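# Transfer 96-well plate from nest N1 to nest N2

## Task

Carry the 96-well plate out of plate nest N1 and set it into plate nest N2 so it lies level within that nest's locating features, oriented so well A1 (at the plate's clipped corner) sits at the nest corner labelled A1; then open the gripper and withdraw the arm(s) from the plate.

## Robot and tools

Robot and scene. Two six-joint arms with parallel grippers, named left_arm and right_arm, face a table. The names are labels, not image sides. Reports use one shared scene frame: origin on the tabletop midway between the arms, +z up, +x out over the table, left_arm on the +y side. Bases sit at left_arm (+0.012, +0.235, +0.210) m and right_arm (-0.001, -0.277, +0.210) m and are slightly tilted. Looking from the arms toward the table, N1 is the left nest and N2 the right one. The plate has one clipped corner, which is well A1. A metal frame behind the arms and any base mounting plates are fixed obstacles.

Joint order. Every per-arm list, in commands and in results, runs: shoulder (joint2), elbow (joint3), waist (joint1), wrist pitch (joint4), wrist yaw (joint5), wrist roll (joint6). Follow only this order. Stated ranges in radians: waist -2.618 to 3.054, shoulder 0.000 to 3.142, elbow 0.000 to 3.142, wrist pitch -1.571 to 1.571, wrist yaw -1.571 to 1.571, wrist roll -2.094 to 2.094. True ends may differ by up to 0.036 rad.

The row. Both motion tools take rows of 14 numbers, each in [-1, 1], always covering both arms: left_arm's six joint numbers then its gripper opening, then the same seven for right_arm. Joint numbers are scaled offsets, not angles: 1.0 equals 1.202 rad for the waist, 1.258 shoulder, 1.238 elbow, 2.073 wrist pitch, 2.022 for wrist yaw and roll. The opening is absolute: +1 fully open, -1 closed. Optionally append 12 more values from 0 to 1, stiffness multipliers for left_arm's six joints then right_arm's six (Joint positions order); they persist until changed.

execute_actions(actions): a list of up to 15 actions; each action is a list of up to 15 rows, one row per 1/30 s step, with the last row repeated to fill 15 steps. Joint offsets in every row are measured from the angles at that action's start (for the first action, the last reported angles), not from the previous row. An empty list just returns the current state and images. An action that would drive a joint more than 0.036 rad beyond its range is rejected for both arms; if the first action fails this or anything is malformed, the whole call does nothing.

move(target, speed, blocking): target is one row as above; its offsets are from the Joint positions in the most recent result showing them. All joints follow paths that finish together (0.5 to 10 s), so grippers trace curves and do not avoid obstacles or each other. speed is rad/s for the joint with the largest travel, 0.01 to 2, default 0.5. Finger openings are sent at the start. With blocking=false the call returns after 0.5 s while motion continues; poll with wait(0) and do not send other actions or moves until a result shows the move ended. The extra move: line reports the outcome (done, off_target, moving, held, fault), limits=held or limits=none, and the furthest-off joint per arm.

wait(seconds): 0 to 10; robot holds its last command, running moves continue. stop(): brakes a running move; fingers keep going. zoom_image(camera, region): camera is one of cam_head_left, cam_head_right, cam_high, cam_low, cam_left_wrist, cam_right_wrist (all 896x504); region is [x0, y0, x1, y1] pixels from the top-left, at most 504x504. read_manual(section): only "licences", no motion. finished_scene(scene): pass the current scene's number once the plate rests correctly and the grippers are clear; irreversible.

Results. The state line gives each gripper's end_effector_position (m) and end_effector_quat_wxyz in the scene frame; the point lies between the pads about 1 cm behind the fingertips, fingers point along the gripper's +z and close along its y. Printed positions can be off, more at long reach. Joint positions and Joint velocities list each arm's six joints (rad, rad/s) plus pad gap (m; 0.094 fully open). Joint targets shows current drive goals. grip_measured is the opening on the command scale. Torques include offsets and noise. Step readings list joint angles at some steps; HELD marks steps where that arm was held back. Other lines: joint sent to its limit; joint command not followed (clearance check altered targets); too close; FAULT; MOTOR HOT (75 °C) and OVER-TEMPERATURE FAULT (90 °C stops the arm 10 s; 100 °C makes it go limp and fall).

Motion limits. Each step a joint's target stays within a lead of its measured angle (waist 0.202, shoulder 0.258, elbow 0.238, wrist pitch 0.573, yaw and roll 0.522 rad), and targets are pulled back if the gripper would jump over 70 mm, so big offsets need several actions. Zero offsets may let an arm sag; re-command the desired angles in a reply's first call. The simulation keeps running while you think, holding the last command.

Gripping. Command an opening about 0.03 below grip_measured for a firm hold, less for lighter. Readings per gripper may be off by about 1 mm. Pad force is roughly 50 to 62 N.

Avoid: dropping the plate from more than a few millimetres, pushing anything off the table, fast or deep contacts (speed and overshoot increase force), arms colliding or pressing each other, and long heavy holding that heats motors. Loose objects may occasionally be nudged by outside pushes.

Each tool is called after "Emit:" as name(argument=value, ...) on one line, values as JSON.

## Session

Emit:
execute_actions(actions=[])

Scene clock: 0.00 s.
left_arm: end_effector_position=(+0.5403, +0.3300, +0.1525) grip_measured=+1.000 end_effector_quat_wxyz=(+0.001, -0.514, +0.858, -0.001) | right_arm: end_effector_position=(+0.0106, -0.6010, +0.2064) grip_measured=+1.000 end_effector_quat_wxyz=(-0.161, +0.881, -0.321, +0.308)
Joint names: [shoulder, elbow, waist, wrist pitch, wrist yaw, wrist roll]
Joint positions: left_arm=[ 2.368  2.266 -0.057 -1.176 -0.187 -0.947  0.094] | right_arm=[ 2.151  1.386 -1.997 -1.35  -0.883  1.485  0.094]
Joint velocities: left_arm=[-0.012 -0.002  0.007  0.051  0.022  0.007  0.   ] | right_arm=[-0.012 -0.002 -0.007  0.022 -0.007  0.081  0.   ]
Joint torques (N m, as the arm reports them, + toward a larger angle): no reading
Motor temperatures (°C, as the motors report them): left_arm=[21 22 20 20 22 22] | right_arm=[22 19 23 21 22 19]
Joint targets: left_arm=[2.355 2.274 -0.062 -1.175 -0.193 -0.947] | right_arm=[2.138 1.394 -2.006 -1.359 -0.886 1.489]
Joint stiffness scale: left_arm=[1. 1. 1. 1. 1. 1.] | right_arm=[1. 1. 1. 1. 1. 1.]

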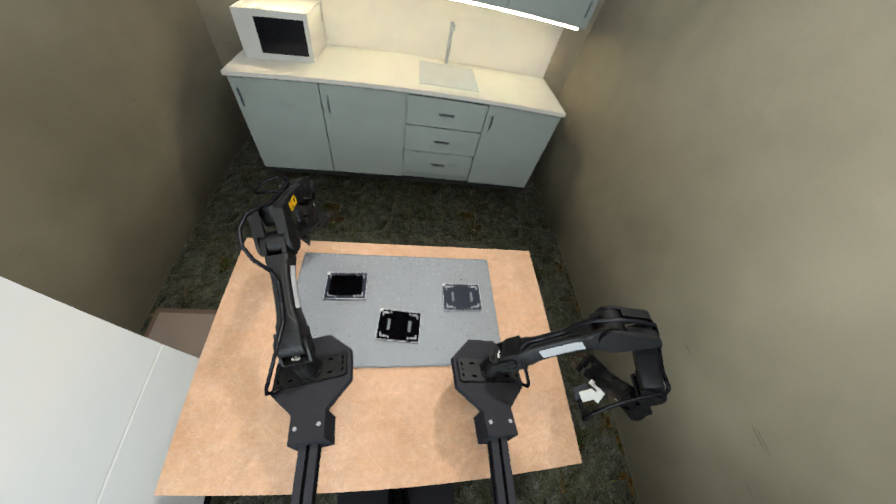

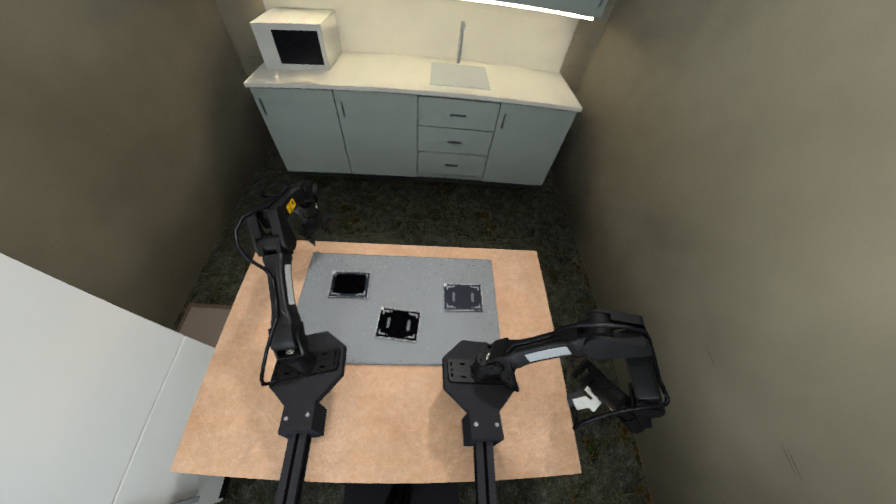

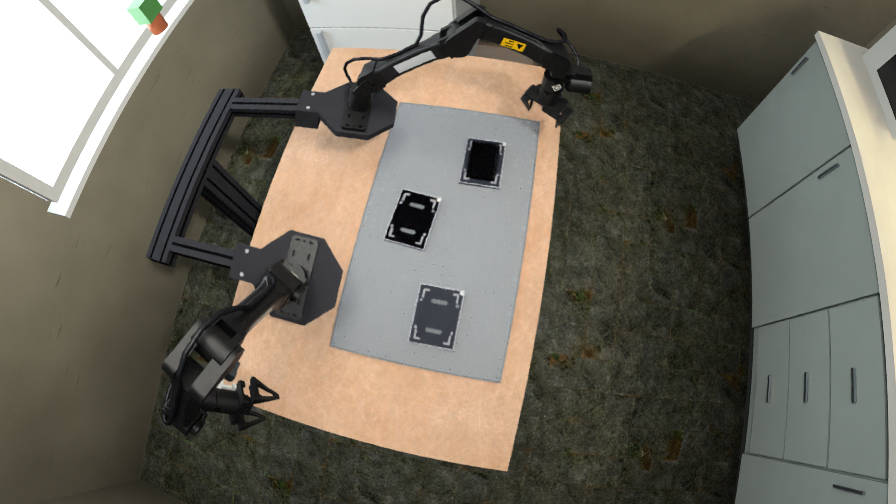

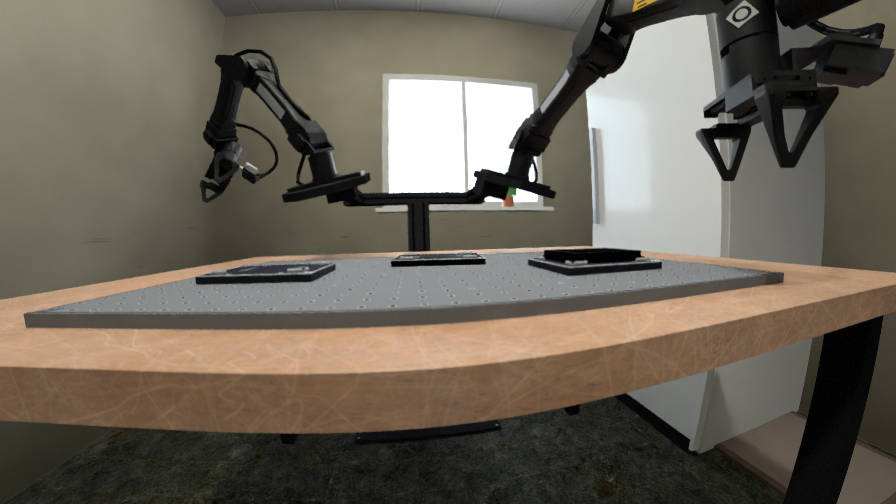

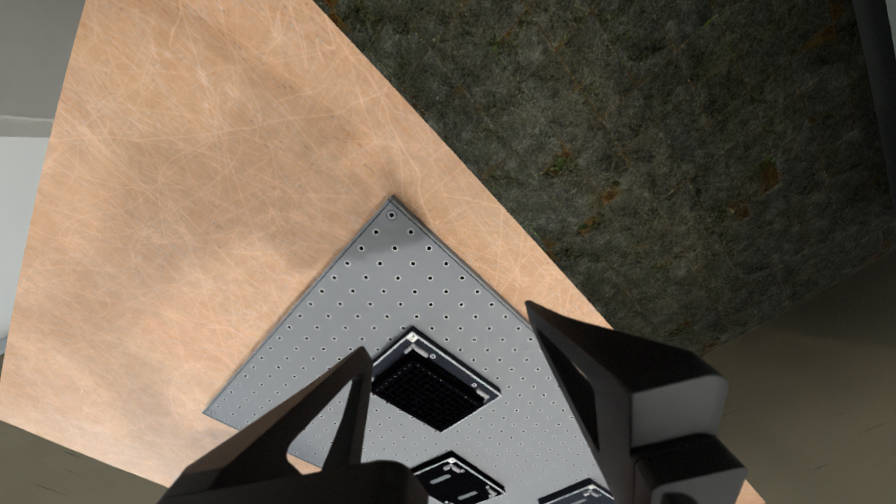

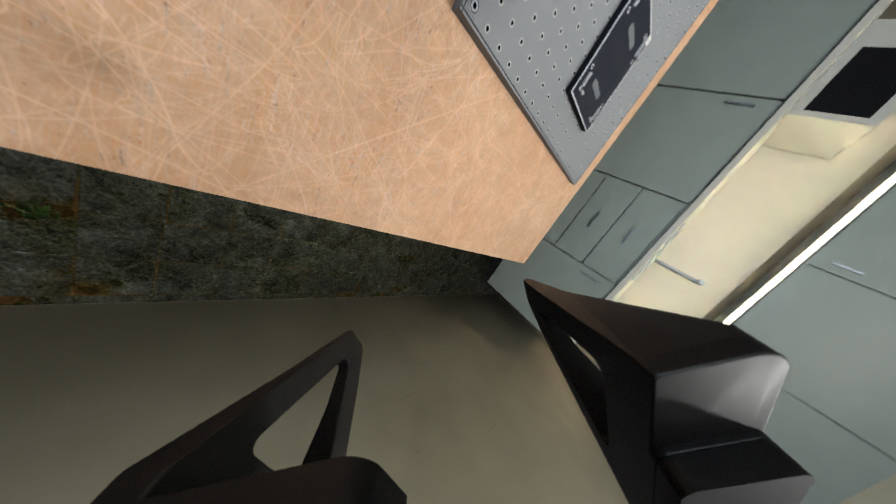

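Emit:
zoom_image(camera="cam_high", region=[360, 120, 560, 360])

Emit:
zoom_image(camera="cam_head_left", region=[300, 250, 510, 370])

Emit:
zoom_image(camera="cam_left_wrist", region=[330, 300, 630, 504])

Region (360, 120, 560, 360) of cam_high's 896x504 image, scaled by 2.100, with more detail than that image has.

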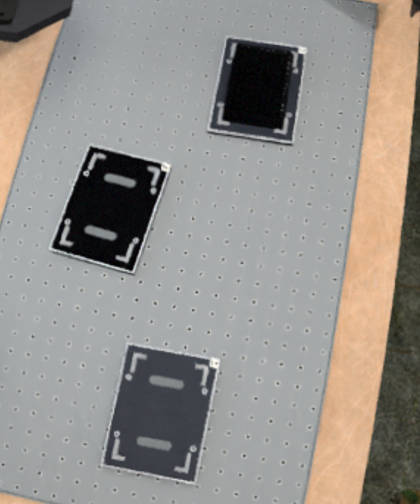

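Region (300, 250, 510, 370) of cam_head_left's 896x504 image, scaled by 2.400, with more detail than that image has; it fills the top 288 rows of this view, and the rest is white.

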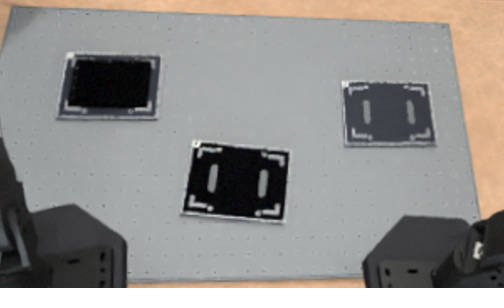

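Region (330, 300, 630, 504) of cam_left_wrist's 896x504 image, scaled by 1.680, with more detail than that image has; it fills the top 343 rows of this view, and the rest is white.

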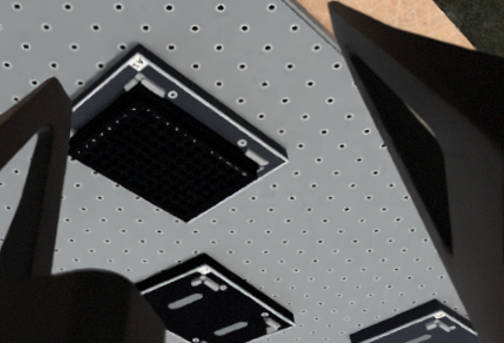

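Emit:
zoom_image(camera="cam_high", region=[380, 90, 560, 250])

Emit:
zoom_image(camera="cam_high", region=[320, 230, 540, 400])

Region (380, 90, 560, 250) of cam_high's 896x504 image, scaled by 2.800, with more detail than that image has.

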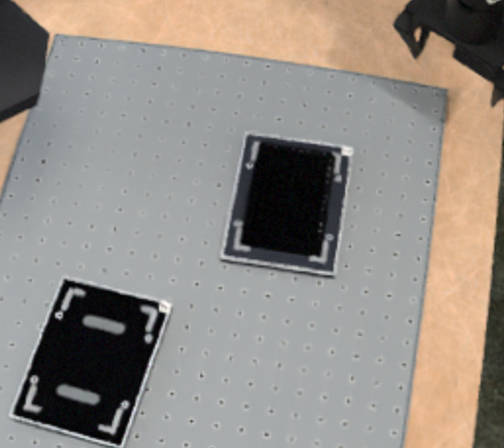

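Region (320, 230, 540, 400) of cam_high's 896x504 image, scaled by 2.291, with more detail than that image has; it fills the top 389 rows of this view, and the rest is white.

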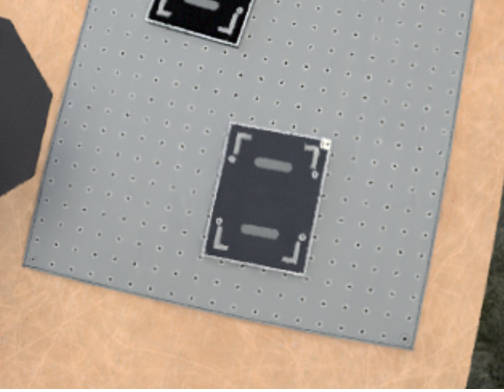

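Emit:
move(target=[-0.3665,-0.4321,-0.2546,0.0005,-0.0396,-0.395,1, -0.145,0.1016,1.0,0.055,0.297,0.091,1], speed=0.8)

Scene clock: 122.33 s.
left_arm: end_effector_position=(+0.4511, +0.2207, +0.2428) grip_measured=+1.000 end_effector_quat_wxyz=(-0.011, -0.709, +0.705, +0.000) | right_arm: end_effector_position=(+0.2654, -0.4749, +0.1493) grip_measured=+1.000 end_effector_quat_wxyz=(-0.269, +0.920, +0.285, -0.013)
Joint names: [shoulder, elbow, waist, wrist pitch, wrist yaw, wrist roll]
Joint positions: left_arm=[ 1.932  1.745 -0.35  -1.175 -0.246 -1.739  0.094] | right_arm=[ 1.998  1.483 -0.787 -1.236 -0.294  1.656  0.094]
Joint velocities: left_arm=[-0.007  0.002  0.002 -0.066  0.007 -0.022  0.   ] | right_arm=[-0.012  0.007 -0.007 -0.051 -0.066 -0.051  0.   ]
Joint torques (N m, as the arm reports them, + toward a larger angle): left_arm=[-13.46   4.42  -3.53  -0.03  -0.24  -0.12] | right_arm=[-12.03   4.84  -1.25  -0.53   0.     0.13]
Motor temperatures (°C, as the motors report them): left_arm=[43 25 21 20 22 22] | right_arm=[30 21 24 22 22 19]
Joint targets: left_arm=[1.907 1.731 -0.363 -1.175 -0.267 -1.746] | right_arm=[1.968 1.512 -0.795 -1.236 -0.283 1.669]
Joint stiffness scale: left_arm=[1. 1. 1. 1. 1. 1.] | right_arm=[1. 1. 1. 1. 1. 1.]
move: off_target (left_arm, right_arm); limits=none; left_arm: farthest joint: the shoulder, 0.025 radians from its target (0.461 radians at the start); right_arm: farthest joint: the shoulder, 0.029 radians from its target (0.182 radians at the start)

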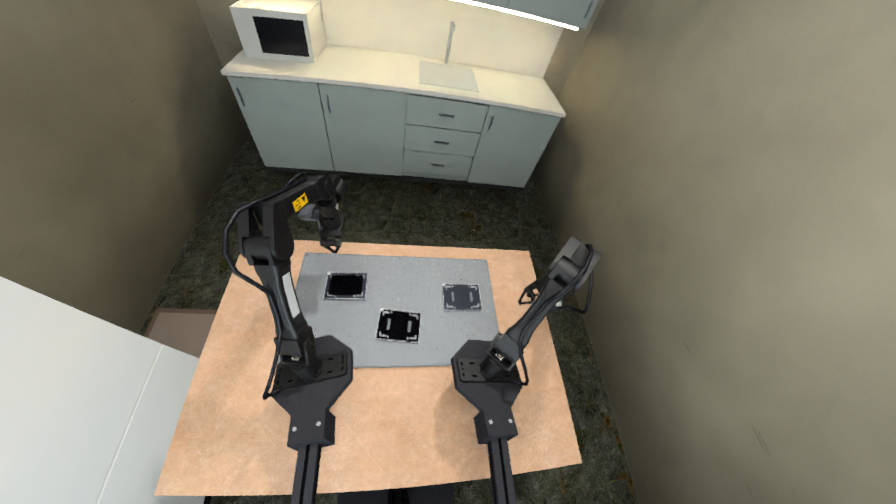

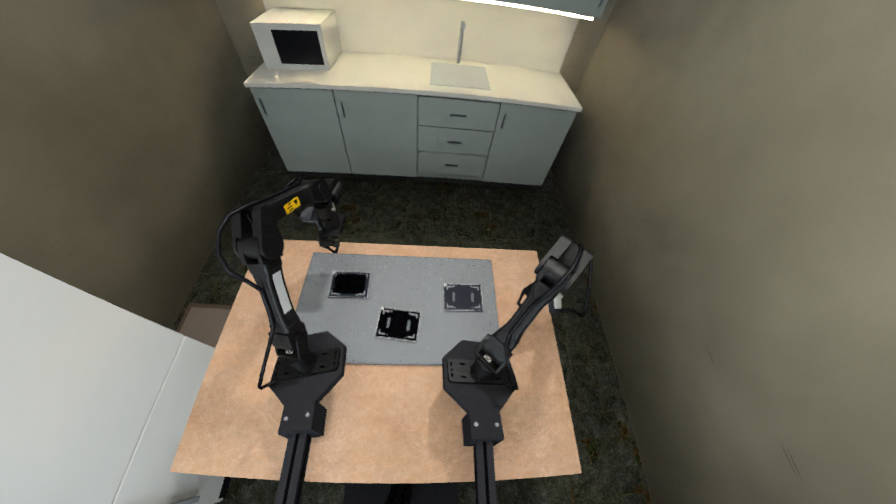

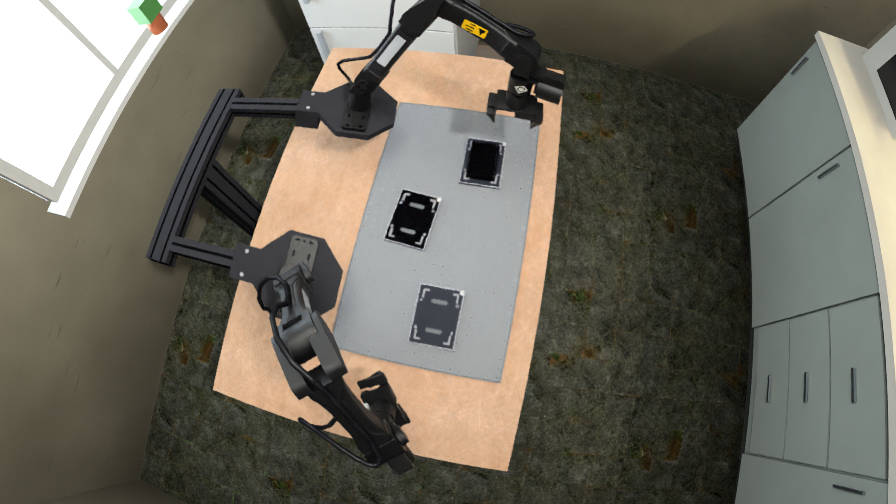

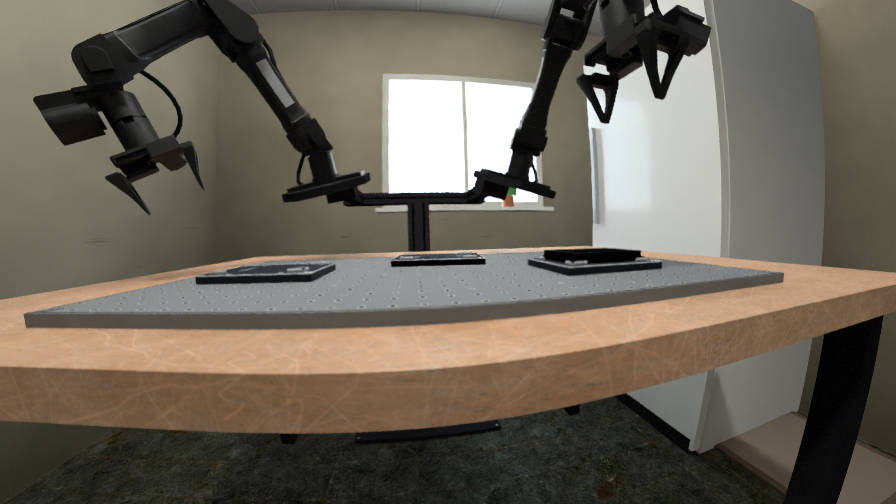

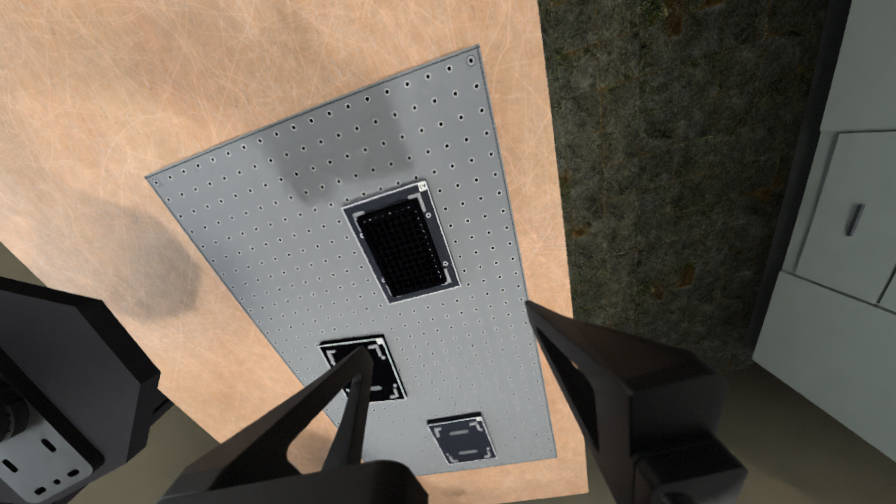

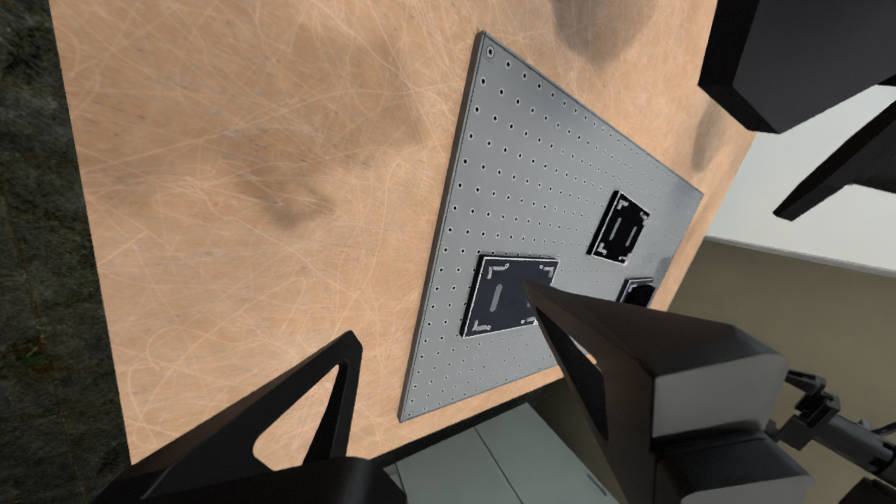

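Emit:
zoom_image(camera="cam_left_wrist", region=[320, 150, 500, 330])

Region (320, 150, 500, 330) of cam_left_wrist's 896x504 image, scaled by 2.800, with more detail than that image has.

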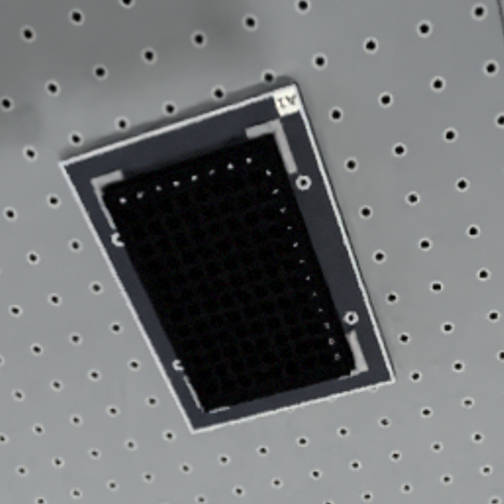

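Emit:
move(target=[0.120,-0.2625,0.0682,0.2542,0.0005,0.0406,1, -0.4356,-0.39,0.6547,0.162,0.264,0.071,1], speed=0.6)

Scene clock: 194.67 s.
left_arm: end_effector_position=(+0.4452, +0.2204, +0.1084) grip_measured=+1.000 end_effector_quat_wxyz=(+0.006, -0.713, +0.701, -0.007) | right_arm: end_effector_position=(+0.3008, -0.3282, +0.2012) grip_measured=+1.000 end_effector_quat_wxyz=(-0.010, +0.788, +0.613, -0.053)
Joint names: [shoulder, elbow, waist, wrist pitch, wrist yaw, wrist roll]
Joint positions: left_arm=[ 2.083  1.431 -0.273 -0.657 -0.246 -1.663  0.094] | right_arm=[ 1.476  1.015 -0.009 -0.905  0.223  1.79   0.094]
Joint velocities: left_arm=[0.007 0.012 0.007 0.051 0.051 0.051 0.   ] | right_arm=[-0.012  0.007  0.007 -0.022  0.022 -0.007  0.   ]
Joint torques (N m, as the arm reports them, + toward a larger angle): left_arm=[-11.73   3.68  -2.12   0.1   -0.01   0.01] | right_arm=[-8.49  2.58  1.38  0.32  0.22  0.1 ]
Motor temperatures (°C, as the motors report them): left_arm=[40 24 21 20 22 22] | right_arm=[35 22 24 22 22 19]
Joint targets: left_arm=[2.083 1.419 -0.268 -0.647 -0.245 -1.657] | right_arm=[1.450 1.001 -0.000 -0.901 0.239 1.800]
Joint stiffness scale: left_arm=[1. 1. 1. 1. 1. 1.] | right_arm=[1. 1. 1. 1. 1. 1.]
move: off_target (right_arm); limits=none; left_arm: farthest joint: the elbow, 0.011 radians from its target (0.325 radians at the start); right_arm: farthest joint: the shoulder, 0.026 radians from its target (0.548 radians at the start)

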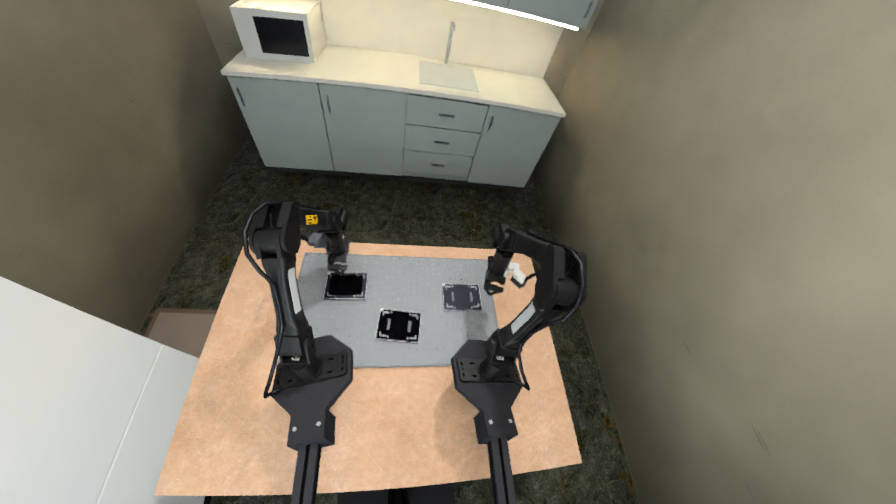

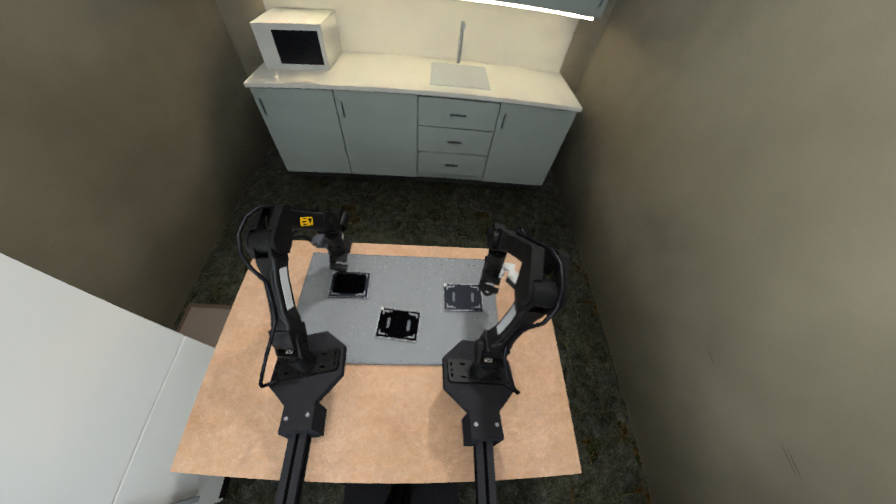

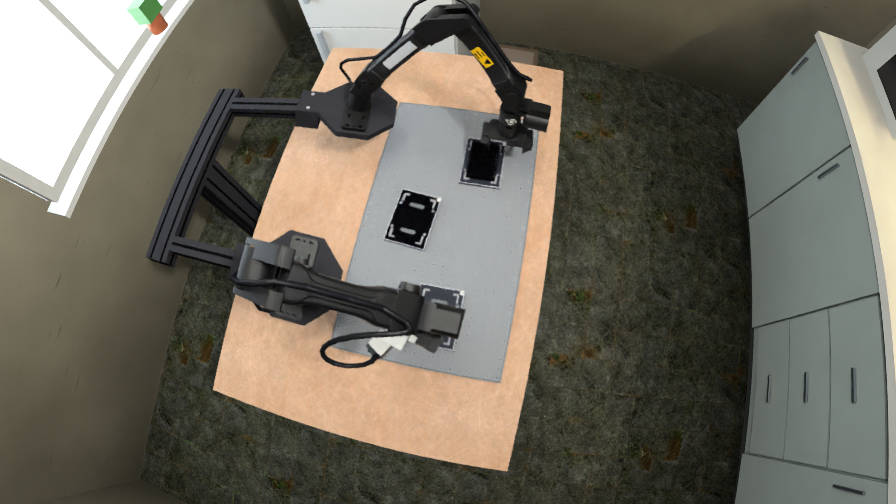

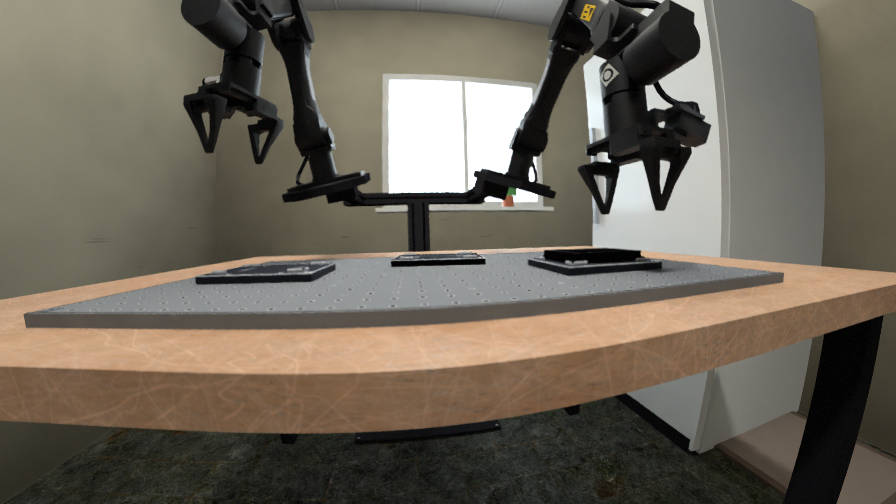

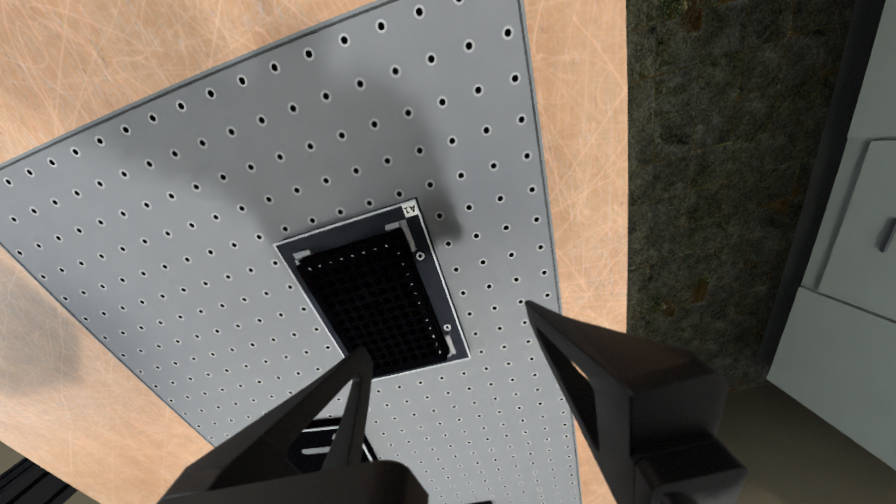

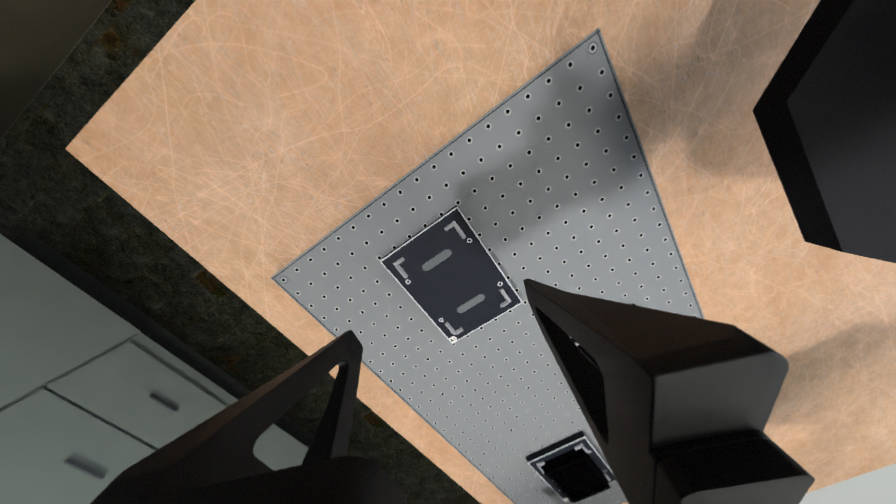

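Emit:
move(target=[-0.0477,-0.218,0,0.1032,0,0.010,1, -0.02,-0.011,0,0,0,0,1], speed=0.4)

Scene clock: 224.60 s.
left_arm: end_effector_position=(+0.3944, +0.2160, +0.0747) grip_measured=+1.000 end_effector_quat_wxyz=(-0.000, -0.706, +0.708, +0.000) | right_arm: end_effector_position=(+0.3008, -0.3283, +0.2012) grip_measured=+1.000 end_effector_quat_wxyz=(-0.009, +0.788, +0.613, -0.053)
Joint names: [shoulder, elbow, waist, wrist pitch, wrist yaw, wrist roll]
Joint positions: left_arm=[ 2.05   1.174 -0.273 -0.454 -0.246 -1.648  0.094] | right_arm=[ 1.476  1.015 -0.009 -0.905  0.224  1.791  0.094]
Joint velocities: left_arm=[ 0.007  0.002 -0.002  0.037 -0.007 -0.095  0.   ] | right_arm=[-0.012  0.002 -0.002  0.022 -0.007  0.051  0.   ]
Joint torques (N m, as the arm reports them, + toward a larger angle): left_arm=[-12.77   2.65  -2.31   0.07  -0.02   0.01] | right_arm=[-8.42  2.66  0.76  0.29  0.03  0.02]
Motor temperatures (°C, as the motors report them): left_arm=[39 24 21 20 22 22] | right_arm=[32 21 24 22 22 19]
Joint targets: left_arm=[2.023 1.161 -0.273 -0.443 -0.246 -1.642] | right_arm=[1.451 1.001 -0.009 -0.905 0.223 1.791]
Joint stiffness scale: left_arm=[1. 1. 1. 1. 1. 1.] | right_arm=[1. 1. 1. 1. 1. 1.]
move: off_target (left_arm, right_arm); limits=none; left_arm: farthest joint: the shoulder, 0.027 radians from its target (0.060 radians at the start); right_arm: farthest joint: the shoulder, 0.025 radians from its target (0.025 radians at the start)

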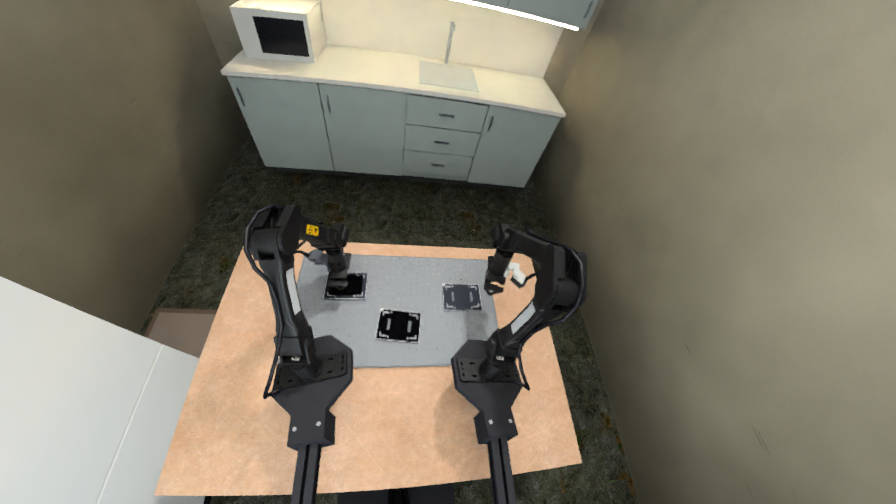

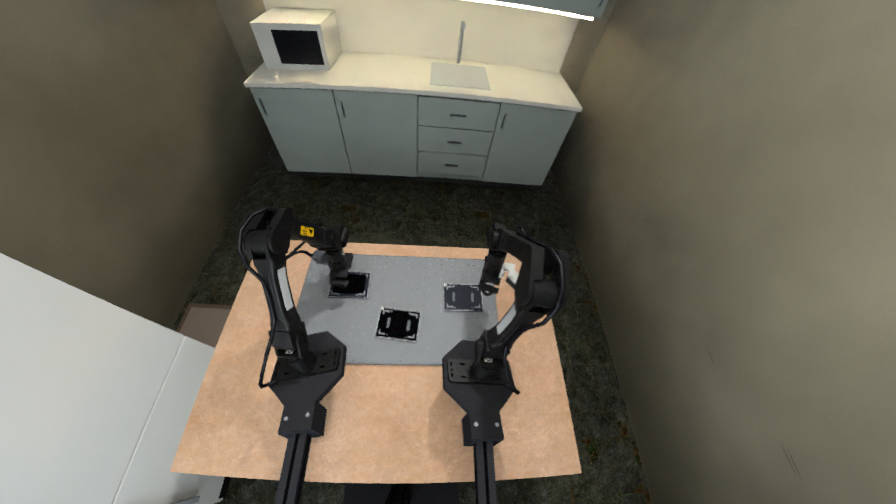

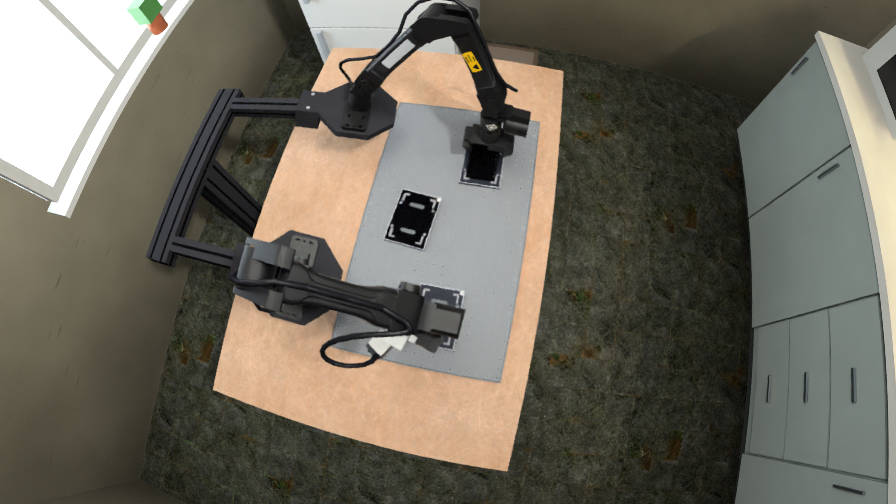

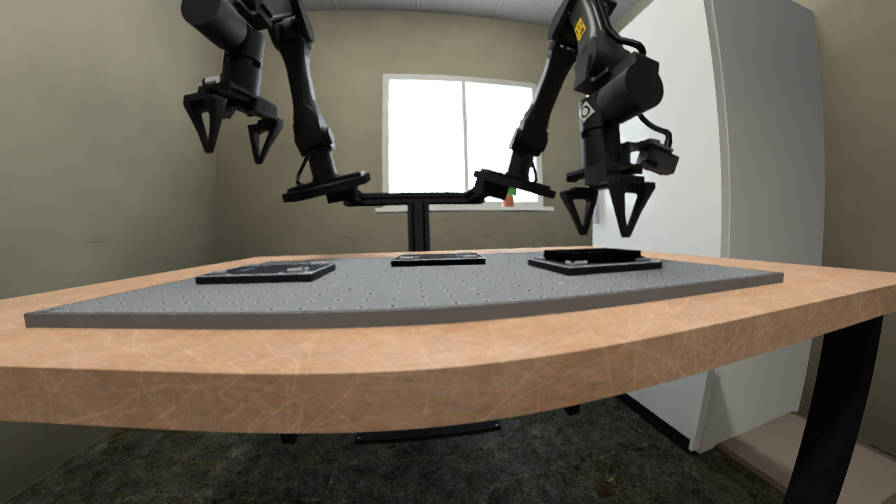

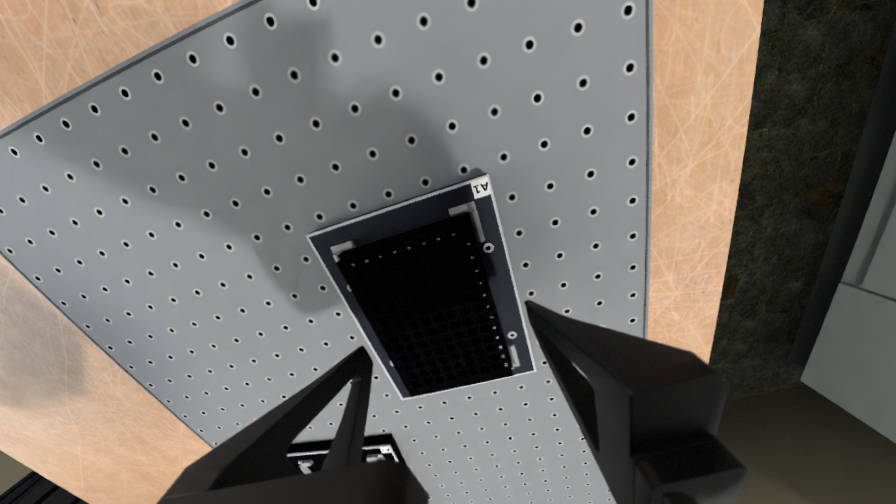

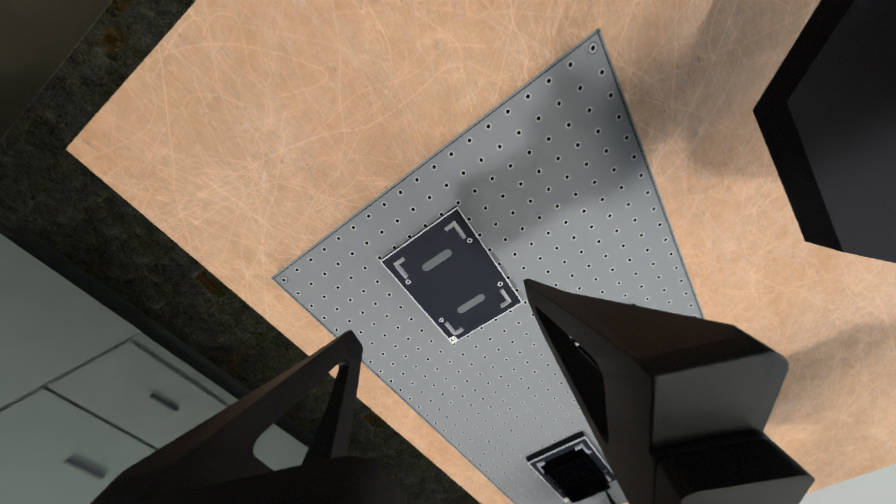

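Emit:
zoom_image(camera="cam_left_wrist", region=[300, 170, 600, 420])

Emit:
zoom_image(camera="cam_low", region=[510, 180, 690, 290])

Region (300, 170, 600, 420) of cam_left_wrist's 896x504 image, scaled by 1.680, with more detail than that image has.

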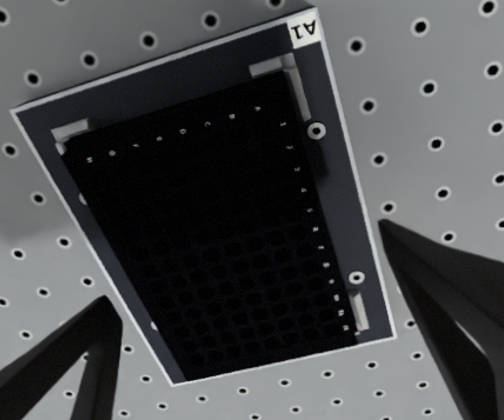

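Region (510, 180, 690, 290) of cam_low's 896x504 image, scaled by 2.800, with more detail than that image has.

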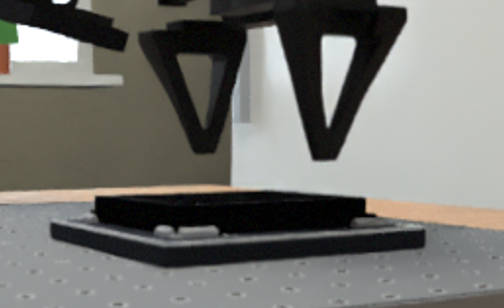

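Emit:
move(target=[0.0485,-0.0267,-0.010,0.0449,0,-0.002,1, -0.02,-0.011,0,0,0,0,1], speed=0.15)

Scene clock: 260.67 s.
left_arm: end_effector_position=(+0.3924, +0.2110, +0.0542) grip_measured=+1.000 end_effector_quat_wxyz=(+0.003, -0.707, +0.708, -0.003) | right_arm: end_effector_position=(+0.3008, -0.3283, +0.2012) grip_measured=+1.000 end_effector_quat_wxyz=(-0.009, +0.788, +0.613, -0.053)
Joint names: [shoulder, elbow, waist, wrist pitch, wrist yaw, wrist roll]
Joint positions: left_arm=[ 2.105  1.156 -0.273 -0.37  -0.246 -1.648  0.094] | right_arm=[ 1.476  1.015 -0.009 -0.905  0.224  1.791  0.094]
Joint velocities: left_arm=[ 0.012 -0.002  0.002  0.007 -0.037  0.007  0.   ] | right_arm=[ 0.002 -0.022 -0.007 -0.051  0.051  0.022  0.   ]
Joint torques (N m, as the arm reports them, + toward a larger angle): left_arm=[-10.17   2.27  -3.33   0.11  -0.03  -0.07] | right_arm=[-8.37  2.66  0.7   0.28  0.03  0.03]
Motor temperatures (°C, as the motors report them): left_arm=[40 24 21 20 22 22] | right_arm=[32 21 23 22 22 19]
Joint targets: left_arm=[2.111 1.141 -0.285 -0.360 -0.246 -1.652] | right_arm=[1.451 1.001 -0.009 -0.905 0.224 1.791]
Joint stiffness scale: left_arm=[1. 1. 1. 1. 1. 1.] | right_arm=[1. 1. 1. 1. 1. 1.]
move: off_target (right_arm); limits=none; left_arm: farthest joint: the elbow, 0.015 radians from its target (0.033 radians at the start); right_arm: farthest joint: the shoulder, 0.025 radians from its target (0.025 radians at the start)

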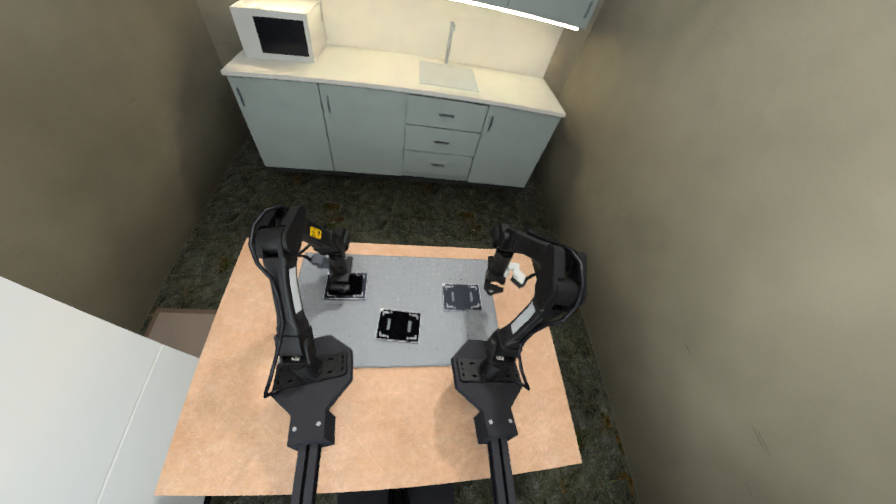

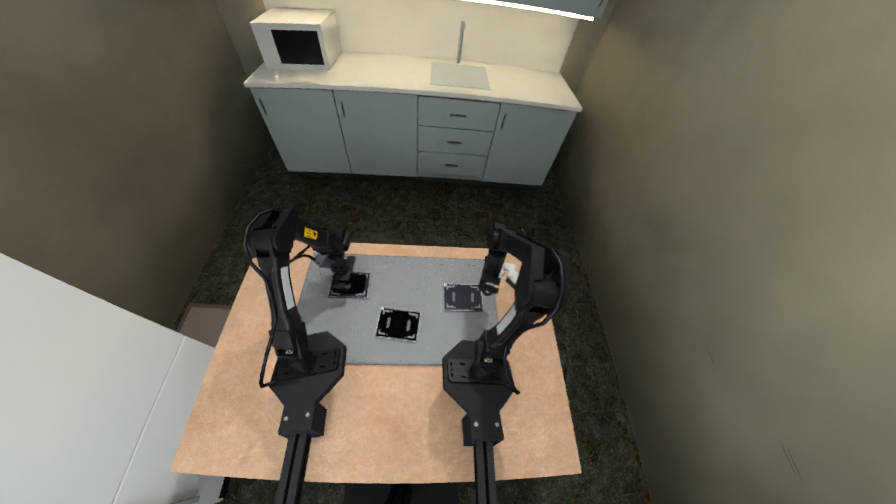

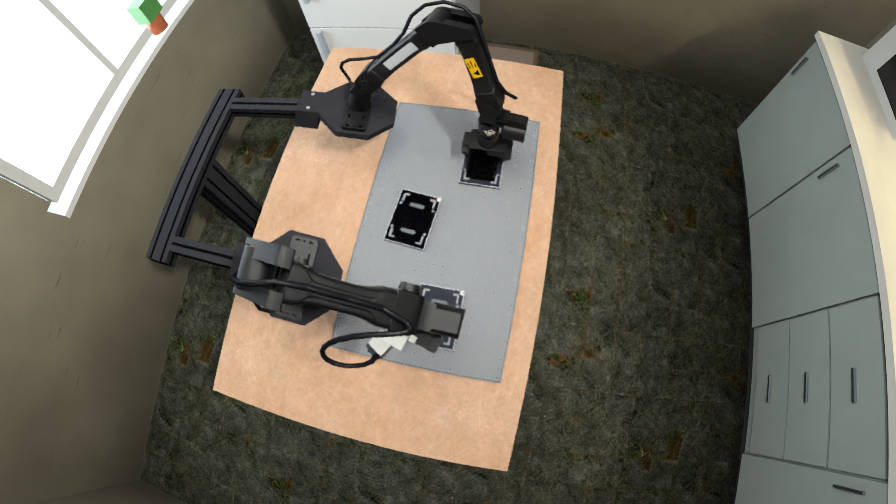

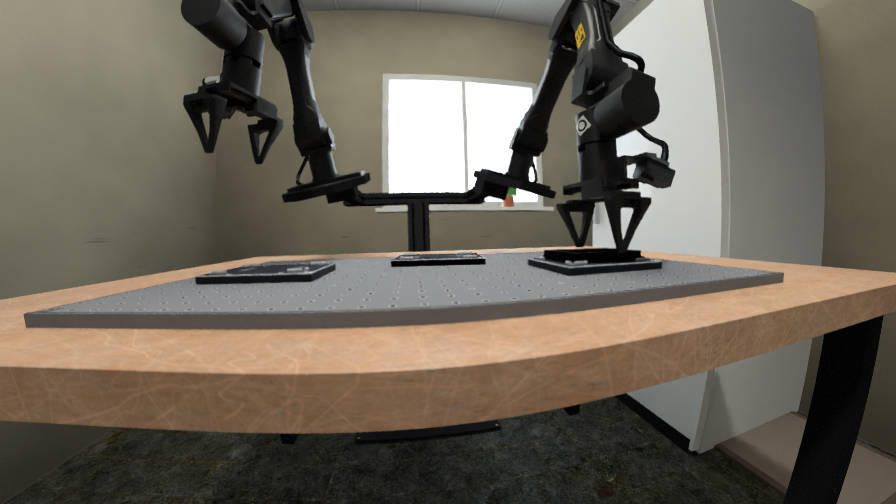

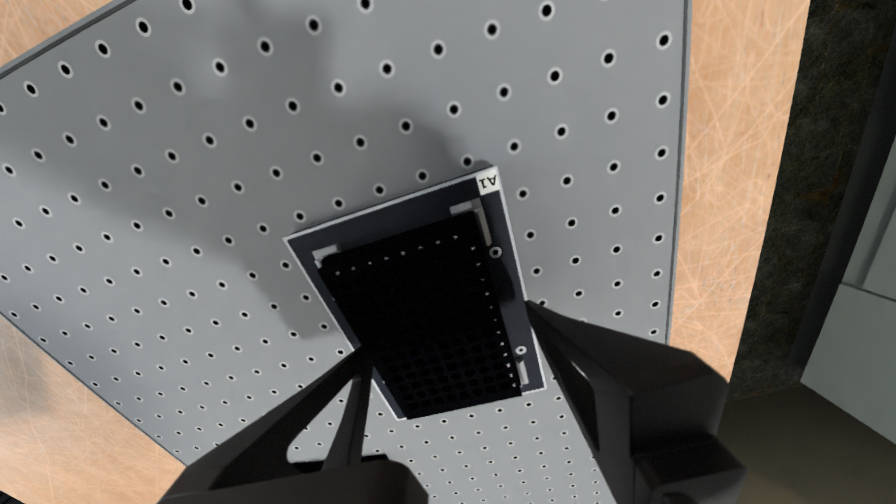

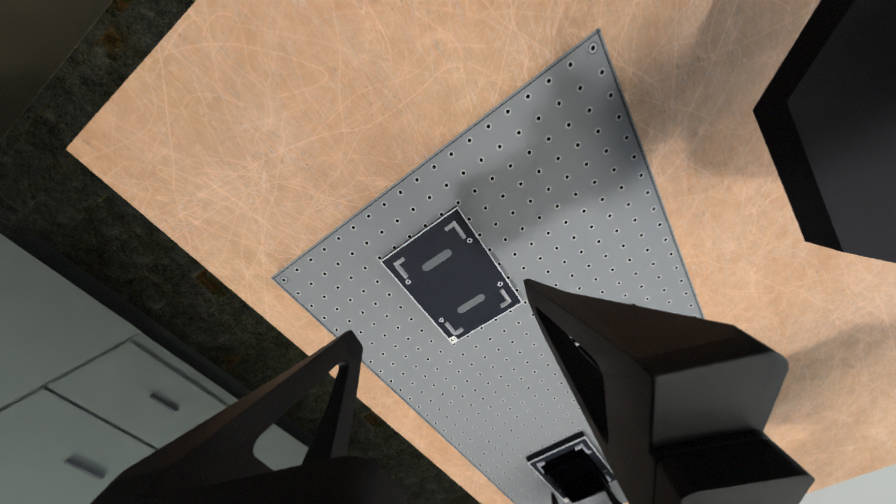

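Emit:
zoom_image(camera="cam_left_wrist", region=[300, 200, 600, 440])

Emit:
zoom_image(camera="cam_low", region=[510, 190, 690, 290])

Region (300, 200, 600, 440) of cam_left_wrist's 896x504 image, scaled by 1.680, with more detail than that image has; it fills the top 403 rows of this view, and the rest is white.

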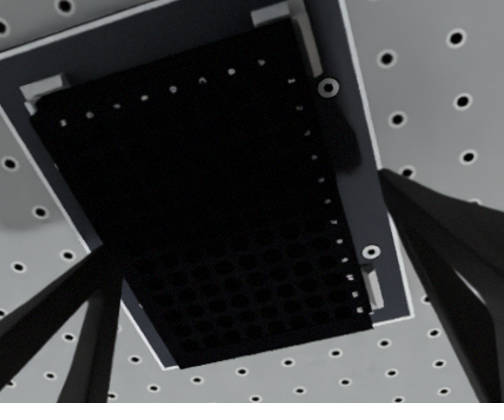

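Region (510, 190, 690, 290) of cam_low's 896x504 image, scaled by 2.800, with more detail than that image has.

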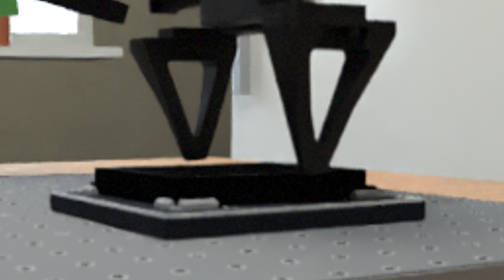

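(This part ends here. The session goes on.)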